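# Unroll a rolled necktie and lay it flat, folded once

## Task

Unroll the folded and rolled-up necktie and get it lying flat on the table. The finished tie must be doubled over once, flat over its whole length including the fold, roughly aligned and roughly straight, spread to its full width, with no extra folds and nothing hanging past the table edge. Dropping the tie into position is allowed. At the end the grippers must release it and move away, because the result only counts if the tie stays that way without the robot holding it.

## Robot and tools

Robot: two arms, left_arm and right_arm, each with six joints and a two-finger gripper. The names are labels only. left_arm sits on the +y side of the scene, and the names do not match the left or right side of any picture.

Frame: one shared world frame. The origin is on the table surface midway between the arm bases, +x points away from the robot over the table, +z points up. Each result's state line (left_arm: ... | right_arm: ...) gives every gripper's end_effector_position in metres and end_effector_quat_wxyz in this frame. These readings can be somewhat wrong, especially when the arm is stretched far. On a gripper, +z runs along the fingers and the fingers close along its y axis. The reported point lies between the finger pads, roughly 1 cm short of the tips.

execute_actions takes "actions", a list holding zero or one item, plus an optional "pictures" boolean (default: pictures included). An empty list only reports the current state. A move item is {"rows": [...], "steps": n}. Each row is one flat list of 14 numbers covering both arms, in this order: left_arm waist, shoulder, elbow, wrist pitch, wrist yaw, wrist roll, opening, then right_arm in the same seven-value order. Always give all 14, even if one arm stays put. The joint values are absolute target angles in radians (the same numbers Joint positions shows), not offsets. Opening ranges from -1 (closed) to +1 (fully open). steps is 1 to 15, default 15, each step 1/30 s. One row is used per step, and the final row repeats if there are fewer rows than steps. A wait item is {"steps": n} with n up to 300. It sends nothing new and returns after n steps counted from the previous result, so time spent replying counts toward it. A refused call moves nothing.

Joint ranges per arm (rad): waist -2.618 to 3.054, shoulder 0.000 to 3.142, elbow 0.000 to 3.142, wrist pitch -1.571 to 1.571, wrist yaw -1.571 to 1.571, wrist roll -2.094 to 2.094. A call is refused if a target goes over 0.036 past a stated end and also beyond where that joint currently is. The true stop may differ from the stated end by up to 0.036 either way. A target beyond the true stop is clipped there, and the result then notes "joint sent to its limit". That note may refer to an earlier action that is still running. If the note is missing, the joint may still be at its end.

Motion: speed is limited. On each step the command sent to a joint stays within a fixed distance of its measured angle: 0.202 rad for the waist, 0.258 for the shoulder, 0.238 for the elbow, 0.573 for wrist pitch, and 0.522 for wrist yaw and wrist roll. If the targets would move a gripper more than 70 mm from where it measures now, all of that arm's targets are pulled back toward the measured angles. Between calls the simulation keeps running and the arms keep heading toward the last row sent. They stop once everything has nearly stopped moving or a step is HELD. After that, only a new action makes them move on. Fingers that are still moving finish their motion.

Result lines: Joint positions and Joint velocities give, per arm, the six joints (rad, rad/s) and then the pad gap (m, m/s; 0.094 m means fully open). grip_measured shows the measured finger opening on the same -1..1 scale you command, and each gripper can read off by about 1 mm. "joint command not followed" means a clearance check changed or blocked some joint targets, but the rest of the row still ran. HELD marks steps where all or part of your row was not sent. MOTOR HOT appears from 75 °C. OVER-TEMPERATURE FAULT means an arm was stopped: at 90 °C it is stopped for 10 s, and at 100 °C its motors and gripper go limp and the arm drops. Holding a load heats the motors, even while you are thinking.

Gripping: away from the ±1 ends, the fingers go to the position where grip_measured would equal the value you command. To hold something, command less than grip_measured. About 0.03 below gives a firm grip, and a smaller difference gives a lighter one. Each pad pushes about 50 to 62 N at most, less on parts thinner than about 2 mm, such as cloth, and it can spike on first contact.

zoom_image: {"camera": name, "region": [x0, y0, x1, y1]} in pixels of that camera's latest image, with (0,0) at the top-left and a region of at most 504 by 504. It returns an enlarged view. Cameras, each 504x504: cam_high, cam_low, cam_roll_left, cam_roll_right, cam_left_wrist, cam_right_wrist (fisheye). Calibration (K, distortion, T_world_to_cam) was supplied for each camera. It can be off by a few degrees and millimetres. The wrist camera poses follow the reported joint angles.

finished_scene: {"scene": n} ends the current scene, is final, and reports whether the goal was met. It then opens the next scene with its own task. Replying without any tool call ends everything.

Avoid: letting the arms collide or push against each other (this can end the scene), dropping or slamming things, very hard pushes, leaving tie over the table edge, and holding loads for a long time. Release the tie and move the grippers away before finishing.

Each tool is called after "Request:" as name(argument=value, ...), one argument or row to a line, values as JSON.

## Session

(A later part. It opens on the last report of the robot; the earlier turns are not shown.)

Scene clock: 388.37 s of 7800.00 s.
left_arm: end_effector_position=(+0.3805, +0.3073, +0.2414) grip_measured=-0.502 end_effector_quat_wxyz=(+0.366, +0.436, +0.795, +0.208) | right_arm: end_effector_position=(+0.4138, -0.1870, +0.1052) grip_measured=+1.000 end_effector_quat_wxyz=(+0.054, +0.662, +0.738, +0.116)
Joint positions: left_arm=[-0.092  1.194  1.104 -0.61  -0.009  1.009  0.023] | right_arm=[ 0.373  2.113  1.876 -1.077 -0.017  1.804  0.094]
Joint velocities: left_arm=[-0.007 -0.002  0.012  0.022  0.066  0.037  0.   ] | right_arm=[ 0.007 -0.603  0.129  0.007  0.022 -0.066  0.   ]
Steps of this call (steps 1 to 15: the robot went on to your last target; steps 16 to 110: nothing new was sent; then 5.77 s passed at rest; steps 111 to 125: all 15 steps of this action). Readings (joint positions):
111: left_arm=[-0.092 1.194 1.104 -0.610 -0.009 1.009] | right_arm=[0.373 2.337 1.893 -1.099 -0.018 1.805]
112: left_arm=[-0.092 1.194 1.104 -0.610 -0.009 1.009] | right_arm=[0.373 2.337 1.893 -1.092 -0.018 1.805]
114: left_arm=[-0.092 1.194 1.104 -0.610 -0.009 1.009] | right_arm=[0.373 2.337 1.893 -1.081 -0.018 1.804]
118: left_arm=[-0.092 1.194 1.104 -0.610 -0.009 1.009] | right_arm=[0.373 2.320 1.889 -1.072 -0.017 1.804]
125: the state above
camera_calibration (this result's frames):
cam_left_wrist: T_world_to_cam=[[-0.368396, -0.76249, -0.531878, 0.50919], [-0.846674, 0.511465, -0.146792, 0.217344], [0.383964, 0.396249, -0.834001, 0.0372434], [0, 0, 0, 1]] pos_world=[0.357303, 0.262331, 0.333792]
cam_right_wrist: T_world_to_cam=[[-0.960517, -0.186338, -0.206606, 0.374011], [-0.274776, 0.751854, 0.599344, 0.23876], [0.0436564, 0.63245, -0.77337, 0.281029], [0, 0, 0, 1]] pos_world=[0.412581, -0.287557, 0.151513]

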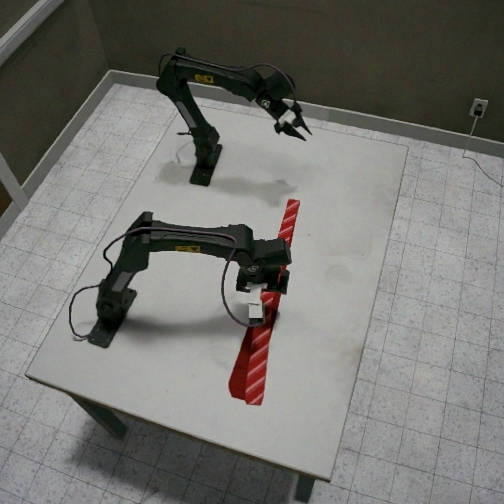

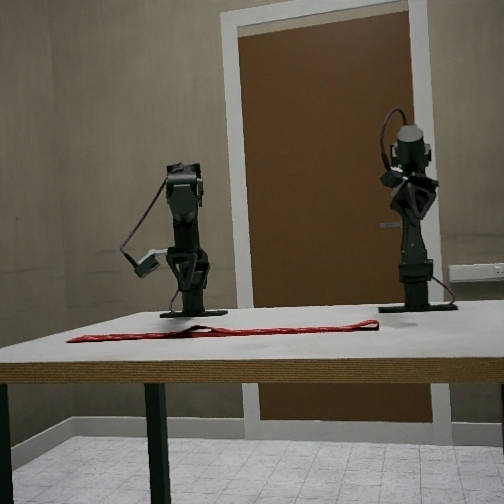

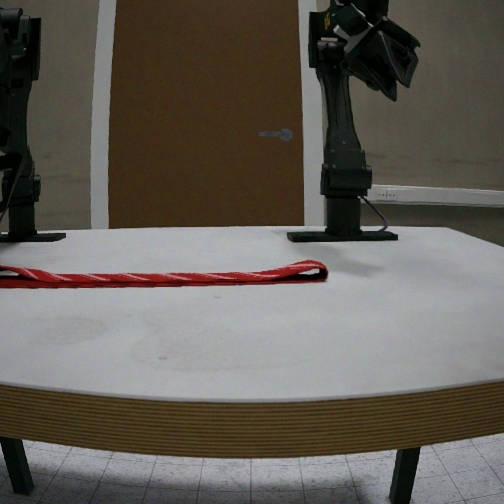

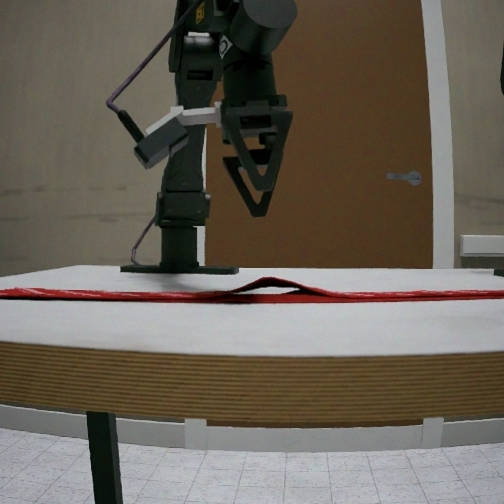

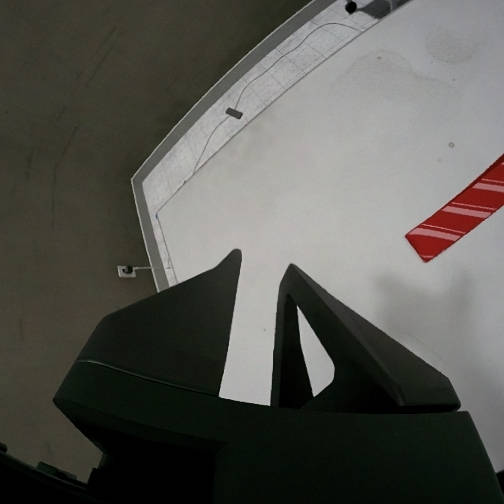

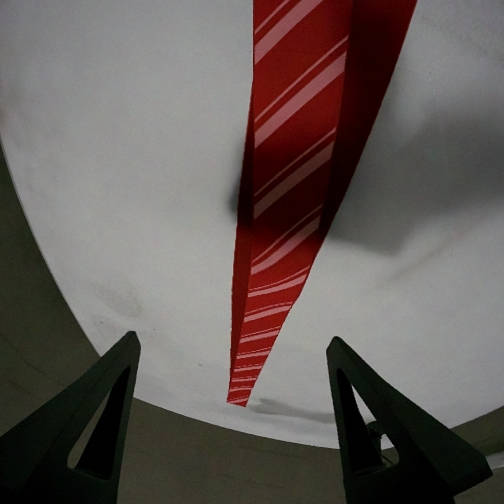

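Request:
execute_actions(
  actions=[
    {"rows":[[-0.38,1.55,1.25,-0.81,0,1.35,-0.5,0.47,2.2,2.05,-1.14,0,1.9,-0.5]],"steps":15},
  ],
  pictures=false,
)

Request:
execute_actions(
  actions=[
    {"rows":[[-0.38,1.7,1.25,-0.81,0,1.35,-0.5,0.47,2.28,2.05,-1.14,0,1.9,-0.5],[-0.38,1.7,1.25,-0.81,0,1.35,-0.5,0.47,2.28,2.05,-1.14,0,1.9,-0.5],[-0.38,1.7,1.25,-0.81,0,1.35,-0.5,0.47,2.28,2.05,-1.14,0,1.9,-0.5],[-0.38,1.7,1.25,-0.81,0,1.35,-0.5,0.47,2.28,2.05,-1.14,0,1.9,-0.5],[-0.38,1.78,1.25,-0.81,0,1.35,-0.5,0.47,2.33,2.05,-1.14,0,1.9,-0.5]],"steps":15},
  ],
)

Scene clock: 400.03 s of 7800.00 s.
left_arm: end_effector_position=(+0.3780, +0.1968, +0.1293) grip_measured=-0.502 end_effector_quat_wxyz=(+0.183, +0.709, +0.673, +0.106) | right_arm: end_effector_position=(+0.4128, -0.1330, +0.1009) grip_measured=-0.499 end_effector_quat_wxyz=(+0.043, +0.657, +0.744, +0.117)
Joint positions: left_arm=[-0.388  1.577  1.229 -0.796 -0.002  1.331  0.023] | right_arm=[ 0.479  2.213  2.019 -1.127 -0.012  1.894  0.024]
Joint velocities: left_arm=[ 0.007 -0.017  0.007 -0.081  0.037  0.095 -0.   ] | right_arm=[-0.042 -0.002 -0.002 -0.125 -0.051  0.037 -0.001]
Steps of this call (steps 1 to 15: the robot went on to your last target; steps 16 to 110: nothing new was sent; then 7.50 s passed at rest; steps 111 to 125: all 15 steps of this action). Readings (joint positions):
111: left_arm=[-0.115 1.221 1.128 -0.645 -0.023 1.053] | right_arm=[0.380 2.129 1.914 -1.101 -0.013 1.819]
112: left_arm=[-0.160 1.272 1.168 -0.674 -0.027 1.099] | right_arm=[0.390 2.155 1.961 -1.119 -0.009 1.836]
114: left_arm=[-0.262 1.391 1.219 -0.681 -0.024 1.168] | right_arm=[0.425 2.190 2.011 -1.109 -0.008 1.857]
118: left_arm=[-0.385 1.572 1.232 -0.743 -0.005 1.273] | right_arm=[0.480 2.211 2.019 -1.115 -0.011 1.880]
125: the state above

Scene clock: 400.53 s of 7800.00 s.
left_arm: end_effector_position=(+0.3725, +0.1984, +0.0524) grip_measured=-0.502 end_effector_quat_wxyz=(+0.087, +0.726, +0.680, +0.051) | right_arm: end_effector_position=(+0.4081, -0.1357, +0.0349) grip_measured=-0.499 end_effector_quat_wxyz=(+0.016, +0.662, +0.747, +0.053)
Joint positions: left_arm=[-0.388  1.802  1.24  -0.808 -0.002  1.344  0.023] | right_arm=[ 0.479  2.362  2.032 -1.131 -0.012  1.895  0.024]
Joint velocities: left_arm=[-0.007 -0.002  0.017  0.007 -0.037 -0.051  0.   ] | right_arm=[ 0.007 -0.027 -0.007  0.007  0.007 -0.022 -0.   ]
Steps of this call (steps 1 to 15: all 15 steps of this action). Readings (joint positions):
1: left_arm=[-0.388 1.589 1.232 -0.800 -0.002 1.334] | right_arm=[0.479 2.221 2.023 -1.131 -0.012 1.894]
2: left_arm=[-0.388 1.611 1.239 -0.800 -0.002 1.336] | right_arm=[0.479 2.231 2.030 -1.131 -0.012 1.895]
4: left_arm=[-0.388 1.667 1.240 -0.796 -0.002 1.339] | right_arm=[0.479 2.258 2.032 -1.128 -0.012 1.895]
8: left_arm=[-0.388 1.781 1.240 -0.802 -0.002 1.342] | right_arm=[0.479 2.332 2.032 -1.129 -0.012 1.895]
15: the state above
camera_calibration (this result's frames):
cam_left_wrist: T_world_to_cam=[[-0.942656, -0.246712, -0.224796, 0.418151], [-0.32471, 0.833712, 0.446641, -0.0510017], [0.0772228, 0.494022, -0.866013, 0.0224034], [0, 0, 0, 1]] pos_world=[0.375882, 0.134616, 0.13618]
cam_right_wrist: T_world_to_cam=[[-0.976531, -0.206497, -0.0611989, 0.36235], [-0.201474, 0.775417, 0.598445, 0.214111], [-0.0761227, 0.596731, -0.798823, 0.239343], [0, 0, 0, 1]] pos_world=[0.415203, -0.234024, 0.0852341]

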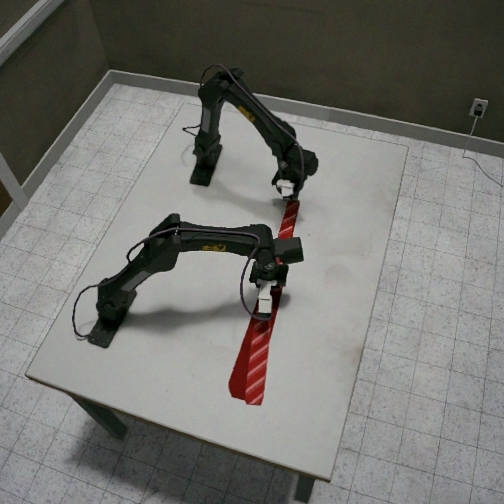

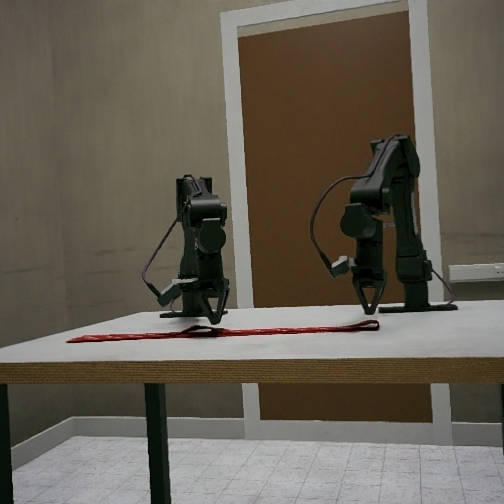

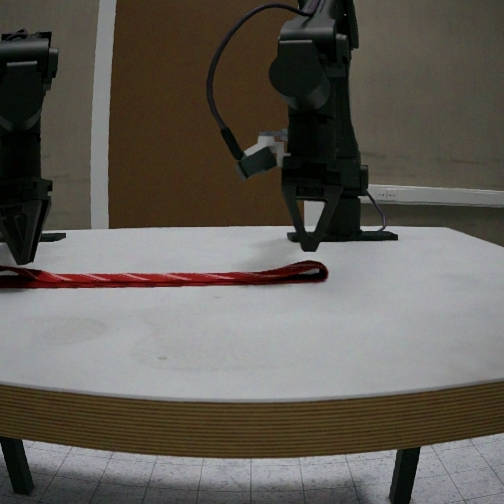

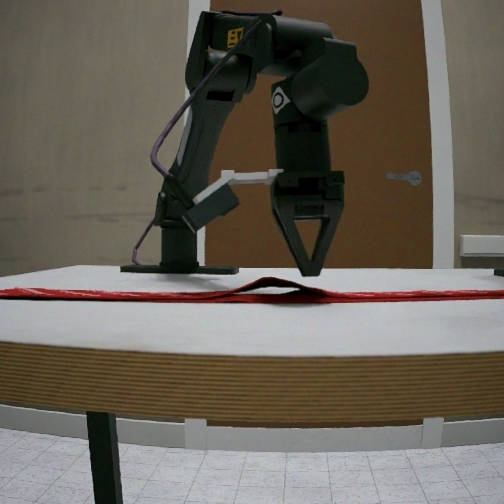

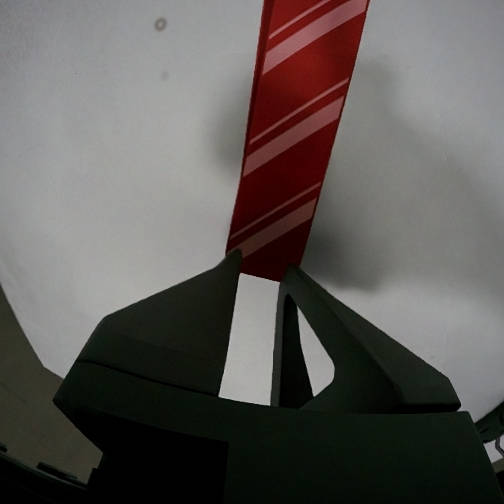

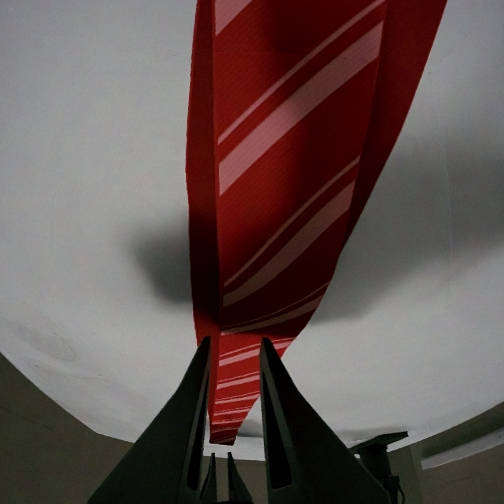

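Request:
execute_actions(
  actions=[
    {"rows":[[-0.425,1.80,1.27,-0.82,0,1.3,-0.5,0.47,2.33,1.99,-1.12,0,1.9,-0.5],[-0.425,1.80,1.27,-0.82,0,1.3,-0.5,0.47,2.33,1.99,-1.12,0,1.9,-0.5],[-0.425,1.80,1.27,-0.82,0,1.3,-0.5,0.47,2.33,1.99,-1.12,0,1.9,-0.5],[-0.425,1.80,1.27,-0.82,0,1.3,-0.5,0.47,2.33,1.99,-1.12,0,1.9,-0.5],[-0.425,1.87,1.27,-0.82,0,1.3,-0.5,0.47,2.34,1.99,-1.12,0,1.9,-0.5],[-0.425,1.91,1.27,-0.82,0,1.3,-0.5,0.47,2.34,1.99,-1.12,0,1.9,-0.5],[-0.425,1.94,1.27,-0.82,0,1.3,-0.5,0.47,2.34,1.99,-1.12,0,1.9,-0.5],[-0.425,1.95,1.27,-0.82,0,1.3,-0.5,0.47,2.34,1.99,-1.12,0,1.9,-0.5]],"steps":15},
  ],
  pictures=false,
)

Request:
execute_actions(
  actions=[
    {"rows":[[-0.425,1.95,1.27,-0.82,0,1.3,-0.5,0.40,2.31,1.93,-1.10,0,1.83,-0.5],[-0.425,1.95,1.27,-0.82,0,1.3,-0.5,0.40,2.31,1.93,-1.10,0,1.83,-0.5],[-0.425,1.95,1.27,-0.82,0,1.3,-0.5,0.40,2.31,1.93,-1.10,0,1.83,-0.5],[-0.425,1.95,1.27,-0.82,0,1.3,-0.5,0.33,2.29,1.89,-1.08,0,1.76,-0.5],[-0.425,1.95,1.27,-0.82,0,1.3,-0.5,0.33,2.29,1.89,-1.08,0,1.76,-0.5],[-0.425,1.95,1.27,-0.82,0,1.3,-0.5,0.33,2.29,1.89,-1.08,0,1.76,-0.5],[-0.425,1.95,1.27,-0.82,0,1.3,-0.5,0.26,2.275,1.86,-1.07,0,1.69,-0.5],[-0.425,1.95,1.27,-0.82,0,1.3,-0.5,0.26,2.275,1.86,-1.07,0,1.69,-0.5],[-0.425,1.95,1.27,-0.82,0,1.3,-0.5,0.26,2.275,1.86,-1.07,0,1.69,-0.5],[-0.425,1.95,1.27,-0.82,0,1.3,-0.5,0.19,2.265,1.84,-1.06,0,1.62,-0.5],[-0.425,1.95,1.27,-0.82,0,1.3,-0.5,0.19,2.265,1.84,-1.06,0,1.62,-0.5],[-0.425,1.95,1.27,-0.82,0,1.3,-0.5,0.19,2.265,1.84,-1.06,0,1.62,-0.5],[-0.425,1.95,1.27,-0.82,0,1.3,-0.5,0.12,2.26,1.83,-1.06,0,1.55,-0.5]],"steps":15},
  ],
)

Scene clock: 418.57 s of 7800.00 s.
left_arm: end_effector_position=(+0.3740, +0.1851, +0.0229) grip_measured=-0.501 end_effector_quat_wxyz=(+0.057, +0.728, +0.683, +0.033) | right_arm: end_effector_position=(+0.4009, -0.1391, +0.0269) grip_measured=-0.499 end_effector_quat_wxyz=(+0.011, +0.663, +0.748, +0.042)
Joint positions: left_arm=[-0.422  1.917  1.279 -0.8   -0.004  1.308  0.023] | right_arm=[ 0.479  2.356  1.993 -1.122 -0.012  1.895  0.024]
Joint velocities: left_arm=[ 0.012 -0.002  0.002 -0.037  0.037 -0.095 -0.001] | right_arm=[-0.007 -0.002 -0.002  0.022  0.022 -0.051 -0.001]
Steps of this call (steps 1 to 15: the robot went on to your last target; steps 16 to 110: nothing new was sent; then 13.87 s passed at rest; steps 111 to 125: all 15 steps of this action). Readings (joint positions):
111: left_arm=[-0.390 1.802 1.240 -0.808 -0.003 1.338] | right_arm=[0.479 2.359 2.026 -1.126 -0.012 1.895]
112: left_arm=[-0.396 1.802 1.240 -0.809 -0.004 1.332] | right_arm=[0.479 2.357 2.016 -1.122 -0.012 1.895]
114: left_arm=[-0.411 1.802 1.240 -0.810 -0.004 1.323] | right_arm=[0.479 2.356 2.003 -1.122 -0.012 1.895]
118: left_arm=[-0.422 1.882 1.258 -0.809 -0.004 1.314] | right_arm=[0.479 2.356 1.993 -1.122 -0.012 1.895]
125: the state above

Scene clock: 419.07 s of 7800.00 s.
left_arm: end_effector_position=(+0.3739, +0.1852, +0.0229) grip_measured=-0.501 end_effector_quat_wxyz=(+0.057, +0.727, +0.683, +0.033) | right_arm: end_effector_position=(+0.4220, -0.2977, +0.0156) grip_measured=-0.499 end_effector_quat_wxyz=(+0.010, +0.692, +0.722, +0.026)
Joint positions: left_arm=[-0.422  1.917  1.279 -0.801 -0.004  1.307  0.023] | right_arm=[ 0.134  2.293  1.842 -1.066 -0.019  1.63   0.024]
Joint velocities: left_arm=[-0.002 -0.007  0.012  0.022  0.037 -0.139  0.001] | right_arm=[-0.623 -0.032 -0.061  0.066 -0.007 -0.491  0.   ]
Steps of this call (steps 1 to 15: all 15 steps of this action). Readings (joint positions):
1: left_arm=[-0.422 1.917 1.279 -0.801 -0.004 1.308] | right_arm=[0.474 2.352 1.982 -1.113 -0.014 1.886]
2: left_arm=[-0.422 1.917 1.279 -0.801 -0.004 1.308] | right_arm=[0.466 2.345 1.964 -1.106 -0.015 1.876]
4: left_arm=[-0.422 1.917 1.279 -0.801 -0.004 1.308] | right_arm=[0.435 2.336 1.935 -1.099 -0.017 1.850]
8: left_arm=[-0.422 1.917 1.279 -0.801 -0.004 1.308] | right_arm=[0.327 2.317 1.884 -1.084 -0.028 1.778]
15: the state above
camera_calibration (this result's frames):
cam_left_wrist: T_world_to_cam=[[-0.955223, -0.245368, -0.165357, 0.412662], [-0.29533, 0.824894, 0.482006, -0.0364402], [0.0181333, 0.509258, -0.860423, 0.0224363], [0, 0, 0, 1]] pos_world=[0.383015, 0.119888, 0.105106]
cam_right_wrist: T_world_to_cam=[[-0.991527, -0.129514, -0.0100277, 0.369751], [-0.111006, 0.804676, 0.583245, 0.324848], [-0.067469, 0.579416, -0.812234, 0.313078], [0, 0, 0, 1]] pos_world=[0.423801, -0.394912, 0.068535]

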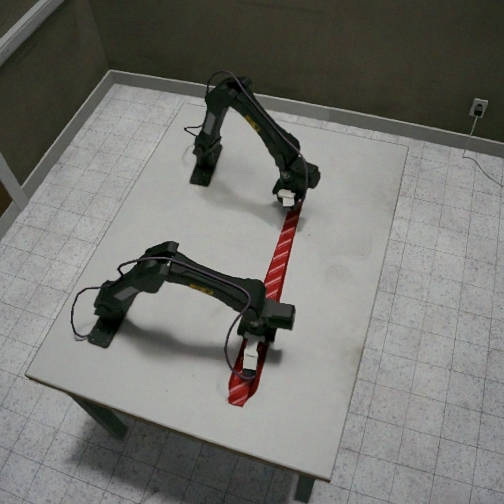

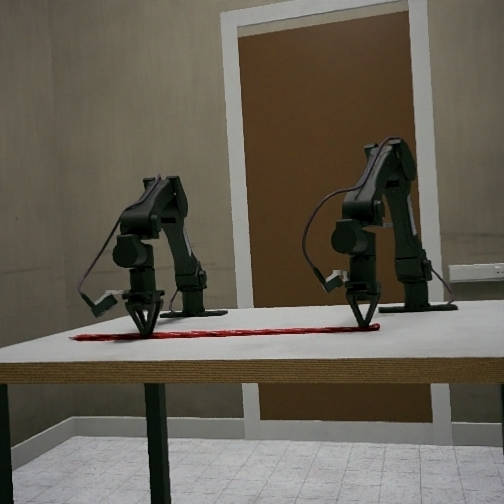

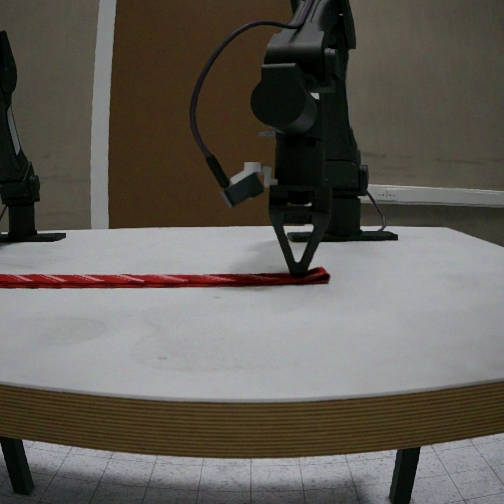

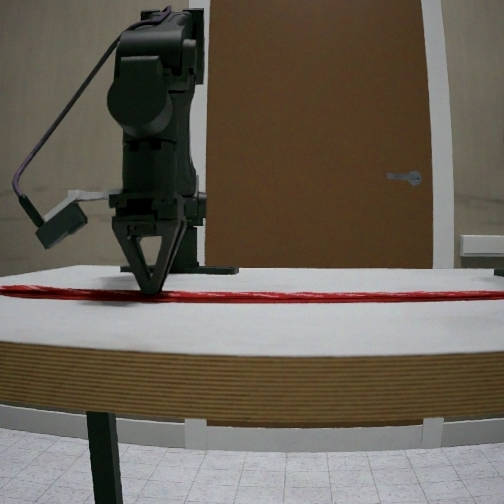

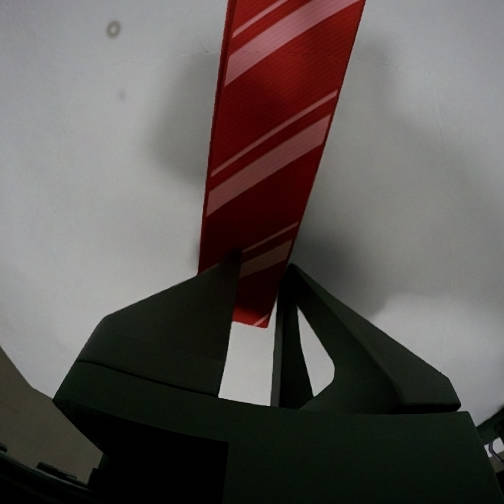

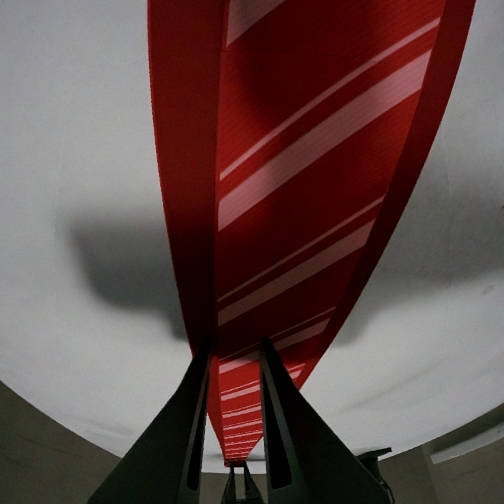

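Request:
execute_actions(
  actions=[
    {"rows":[[-0.40,1.90,1.23,-0.81,0,1.32,-0.5,0.12,2.26,1.83,-1.06,0,1.55,-0.5],[-0.40,1.90,1.23,-0.81,0,1.32,-0.5,0.12,2.26,1.83,-1.06,0,1.55,-0.5],[-0.40,1.90,1.23,-0.81,0,1.32,-0.5,0.12,2.26,1.83,-1.06,0,1.55,-0.5],[-0.40,1.90,1.23,-0.81,0,1.32,-0.5,0.12,2.26,1.83,-1.06,0,1.55,-0.5],[-0.365,1.88,1.20,-0.80,0,1.35,-0.5,0.12,2.26,1.83,-1.06,0,1.55,-0.5],[-0.365,1.88,1.20,-0.80,0,1.35,-0.5,0.12,2.26,1.83,-1.06,0,1.55,-0.5],[-0.365,1.88,1.20,-0.80,0,1.35,-0.5,0.12,2.26,1.83,-1.06,0,1.55,-0.5],[-0.365,1.88,1.20,-0.80,0,1.35,-0.5,0.12,2.26,1.83,-1.06,0,1.55,-0.5],[-0.365,1.88,1.20,-0.80,0,1.35,-0.5,0.12,2.26,1.83,-1.06,0,1.55,-0.5],[-0.365,1.88,1.20,-0.80,0,1.35,-0.5,0.12,2.26,1.83,-1.06,0,1.55,-0.5],[-0.365,1.6,1.20,-0.80,0,1.35,-0.5,0.12,2.0,1.83,-1.06,0,1.55,-0.5]],"steps":15},
  ],
  pictures=false,
)

Request:
execute_actions(
  actions=[
    {"rows":[[-0.365,1.6,1.20,-0.80,0,1.35,-0.5,0.12,2.0,1.83,-1.06,0,1.55,-0.5],[-0.365,1.6,1.20,-0.80,0,1.35,-0.5,0.12,2.0,1.83,-1.06,0,1.55,-0.5],[-0.365,1.6,1.20,-0.80,0,1.35,-0.5,0.12,2.0,1.83,-1.06,0,1.55,-0.5],[-0.1,1.2,1.1,-0.6,0,1.0,-0.5,-0.3,1.3,1.3,-0.7,0,1.0,-0.5]],"steps":15},
  ],
  pictures=false,
)

Request:
execute_actions(
  actions=[
    {"steps":20},
  ],
)

Request:
zoom_image(
  camera="cam_roll_left",
  region=[0, 210, 400, 310],
)

Scene clock: 431.07 s of 7800.00 s.
left_arm: end_effector_position=(+0.3685, +0.2029, +0.0906) grip_measured=-0.501 end_effector_quat_wxyz=(+0.138, +0.716, +0.680, +0.076) | right_arm: end_effector_position=(+0.4251, -0.3094, +0.0684) grip_measured=-0.499 end_effector_quat_wxyz=(+0.051, +0.671, +0.737, +0.063)
Joint positions: left_arm=[-0.374  1.65   1.19  -0.794  0.009  1.342  0.023] | right_arm=[ 0.111  2.152  1.81  -1.066 -0.012  1.556  0.024]
Joint velocities: left_arm=[ 0.012 -1.267  0.1    0.022  0.007  0.022  0.   ] | right_arm=[-0.007 -1.145 -0.002  0.007  0.022 -0.007 -0.   ]
Steps of this call (steps 1 to 30: the robot went on to your last target; steps 31 to 120: nothing new was sent; then 7.50 s passed at rest; steps 121 to 135: all 15 steps of this action). Readings (joint positions):
121: left_arm=[-0.421 1.914 1.277 -0.799 -0.004 1.308] | right_arm=[0.111 2.290 1.837 -1.066 -0.012 1.556]
122: left_arm=[-0.419 1.909 1.271 -0.795 -0.003 1.310] | right_arm=[0.111 2.290 1.837 -1.066 -0.012 1.556]
124: left_arm=[-0.415 1.904 1.264 -0.789 0.002 1.312] | right_arm=[0.111 2.290 1.837 -1.066 -0.012 1.556]
128: left_arm=[-0.388 1.885 1.235 -0.774 0.016 1.332] | right_arm=[0.111 2.290 1.837 -1.066 -0.012 1.556]
135: the state above

Scene clock: 431.57 s of 7800.00 s.
left_arm: end_effector_position=(+0.3796, +0.3062, +0.2416) grip_measured=-0.501 end_effector_quat_wxyz=(+0.364, +0.450, +0.788, +0.212) | right_arm: end_effector_position=(+0.3244, -0.4790, +0.2428) grip_measured=-0.499 end_effector_quat_wxyz=(+0.342, +0.615, +0.699, +0.129)
Joint positions: left_arm=[-0.094  1.191  1.102 -0.613 -0.007  1.041  0.023] | right_arm=[-0.323  1.346  1.302 -0.78   0.004  1.086  0.024]
Joint velocities: left_arm=[ 0.002  0.085 -0.022 -0.081  0.066 -0.183 -0.   ] | right_arm=[-0.002 -1.131 -0.002  0.242  0.066 -0.476 -0.   ]
Steps of this call (steps 1 to 15: all 15 steps of this action). Readings (joint positions):
1: left_arm=[-0.373 1.615 1.194 -0.793 0.009 1.343] | right_arm=[0.111 2.111 1.810 -1.064 -0.012 1.556]
2: left_arm=[-0.373 1.595 1.198 -0.791 0.008 1.343] | right_arm=[0.111 2.071 1.810 -1.063 -0.012 1.556]
4: left_arm=[-0.357 1.564 1.181 -0.760 0.016 1.305] | right_arm=[0.101 1.987 1.781 -1.015 -0.017 1.502]
8: left_arm=[-0.177 1.375 1.105 -0.702 0.011 1.168] | right_arm=[-0.039 1.750 1.547 -0.846 -0.028 1.279]
15: the state above

Scene clock: 432.23 s of 7800.00 s.
left_arm: end_effector_position=(+0.3801, +0.3062, +0.2403) grip_measured=-0.501 end_effector_quat_wxyz=(+0.366, +0.437, +0.795, +0.206) | right_arm: end_effector_position=(+0.3296, -0.4759, +0.2679) grip_measured=-0.499 end_effector_quat_wxyz=(+0.388, +0.573, +0.709, +0.133)
Joint positions: left_arm=[-0.094  1.194  1.102 -0.613 -0.007  1.01   0.023] | right_arm=[-0.31   1.303  1.302 -0.724  0.004  1.013  0.024]
Joint velocities: left_arm=[-0.002 -0.007  0.007 -0.051 -0.007  0.037 -0.002] | right_arm=[ 0.002  0.002 -0.022  0.022 -0.051 -0.066  0.001]
Steps of this call (steps 1 to 20: the robot went on to your last target). Readings (joint positions):
1: left_arm=[-0.094 1.193 1.102 -0.613 -0.007 1.035] | right_arm=[-0.321 1.312 1.302 -0.764 0.004 1.072]
2: left_arm=[-0.094 1.194 1.102 -0.613 -0.007 1.030] | right_arm=[-0.317 1.291 1.302 -0.748 0.004 1.059]
4: left_arm=[-0.094 1.194 1.102 -0.613 -0.007 1.022] | right_arm=[-0.311 1.281 1.302 -0.727 0.004 1.042]
8: left_arm=[-0.094 1.194 1.102 -0.613 -0.007 1.015] | right_arm=[-0.310 1.299 1.302 -0.724 0.004 1.025]
20: the state above
camera_calibration (this result's frames):
cam_left_wrist: T_world_to_cam=[[-0.373614, -0.7617, -0.529364, 0.508702], [-0.845078, 0.5148, -0.144305, 0.215175], [0.382434, 0.393439, -0.836032, 0.0389185], [0, 0, 0, 1]] pos_world=[0.357014, 0.261394, 0.332876]
cam_right_wrist: T_world_to_cam=[[-0.733369, -0.374926, -0.567098, 0.204901], [-0.467735, 0.883627, 0.0206807, 0.616765], [0.493349, 0.280418, -0.823391, 0.290883], [0, 0, 0, 1]] pos_world=[0.295244, -0.549736, 0.342954]

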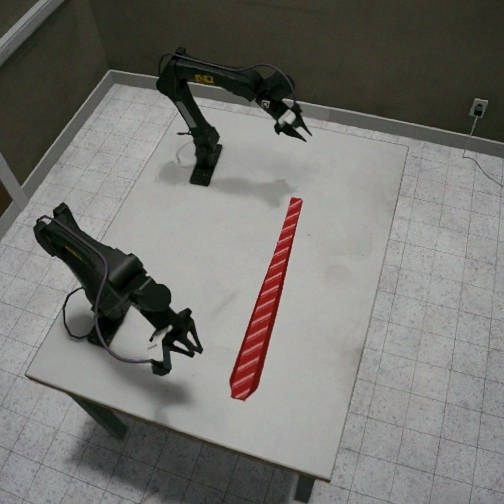

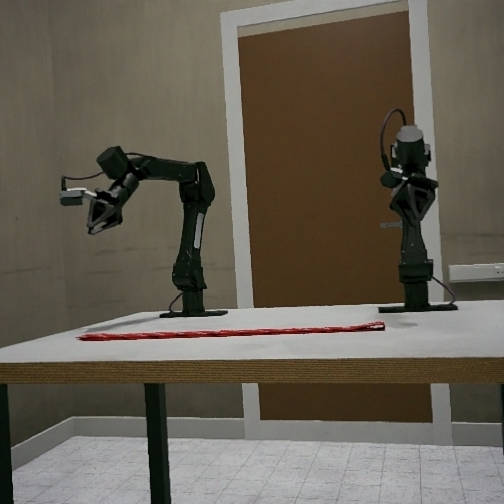

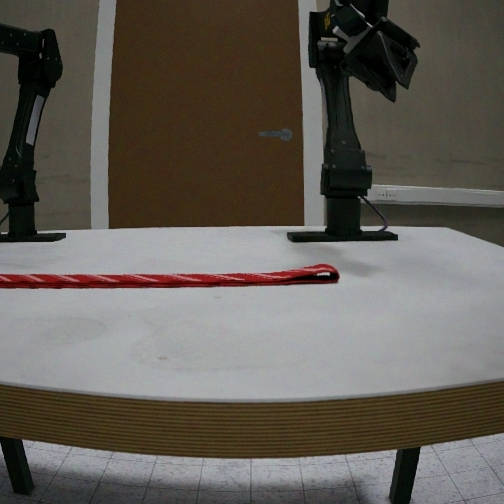

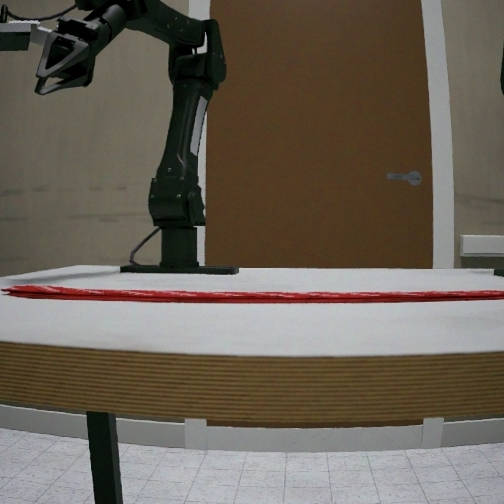

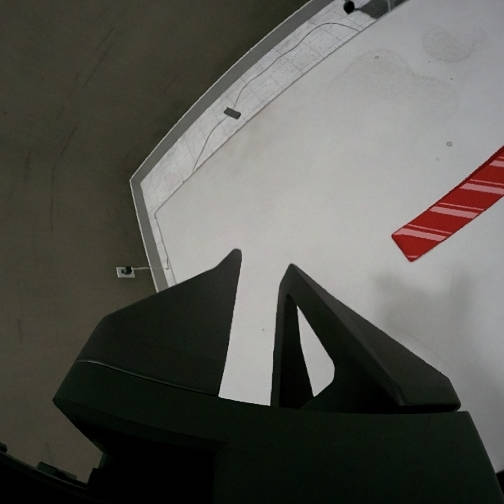

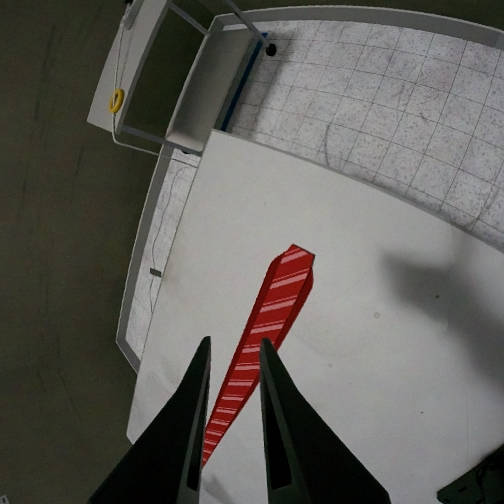

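Region (0, 210, 400, 310) of cam_roll_left's 504x504 image, scaled by 1.260, with more detail than that image has; it fills the top 126 rows of this view, and the rest is white.

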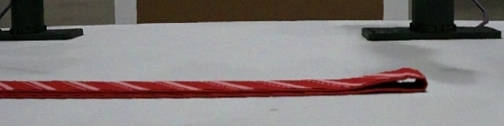

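Request:
finished_scene(
  scene=1,
)

The scene is finished: the task was done.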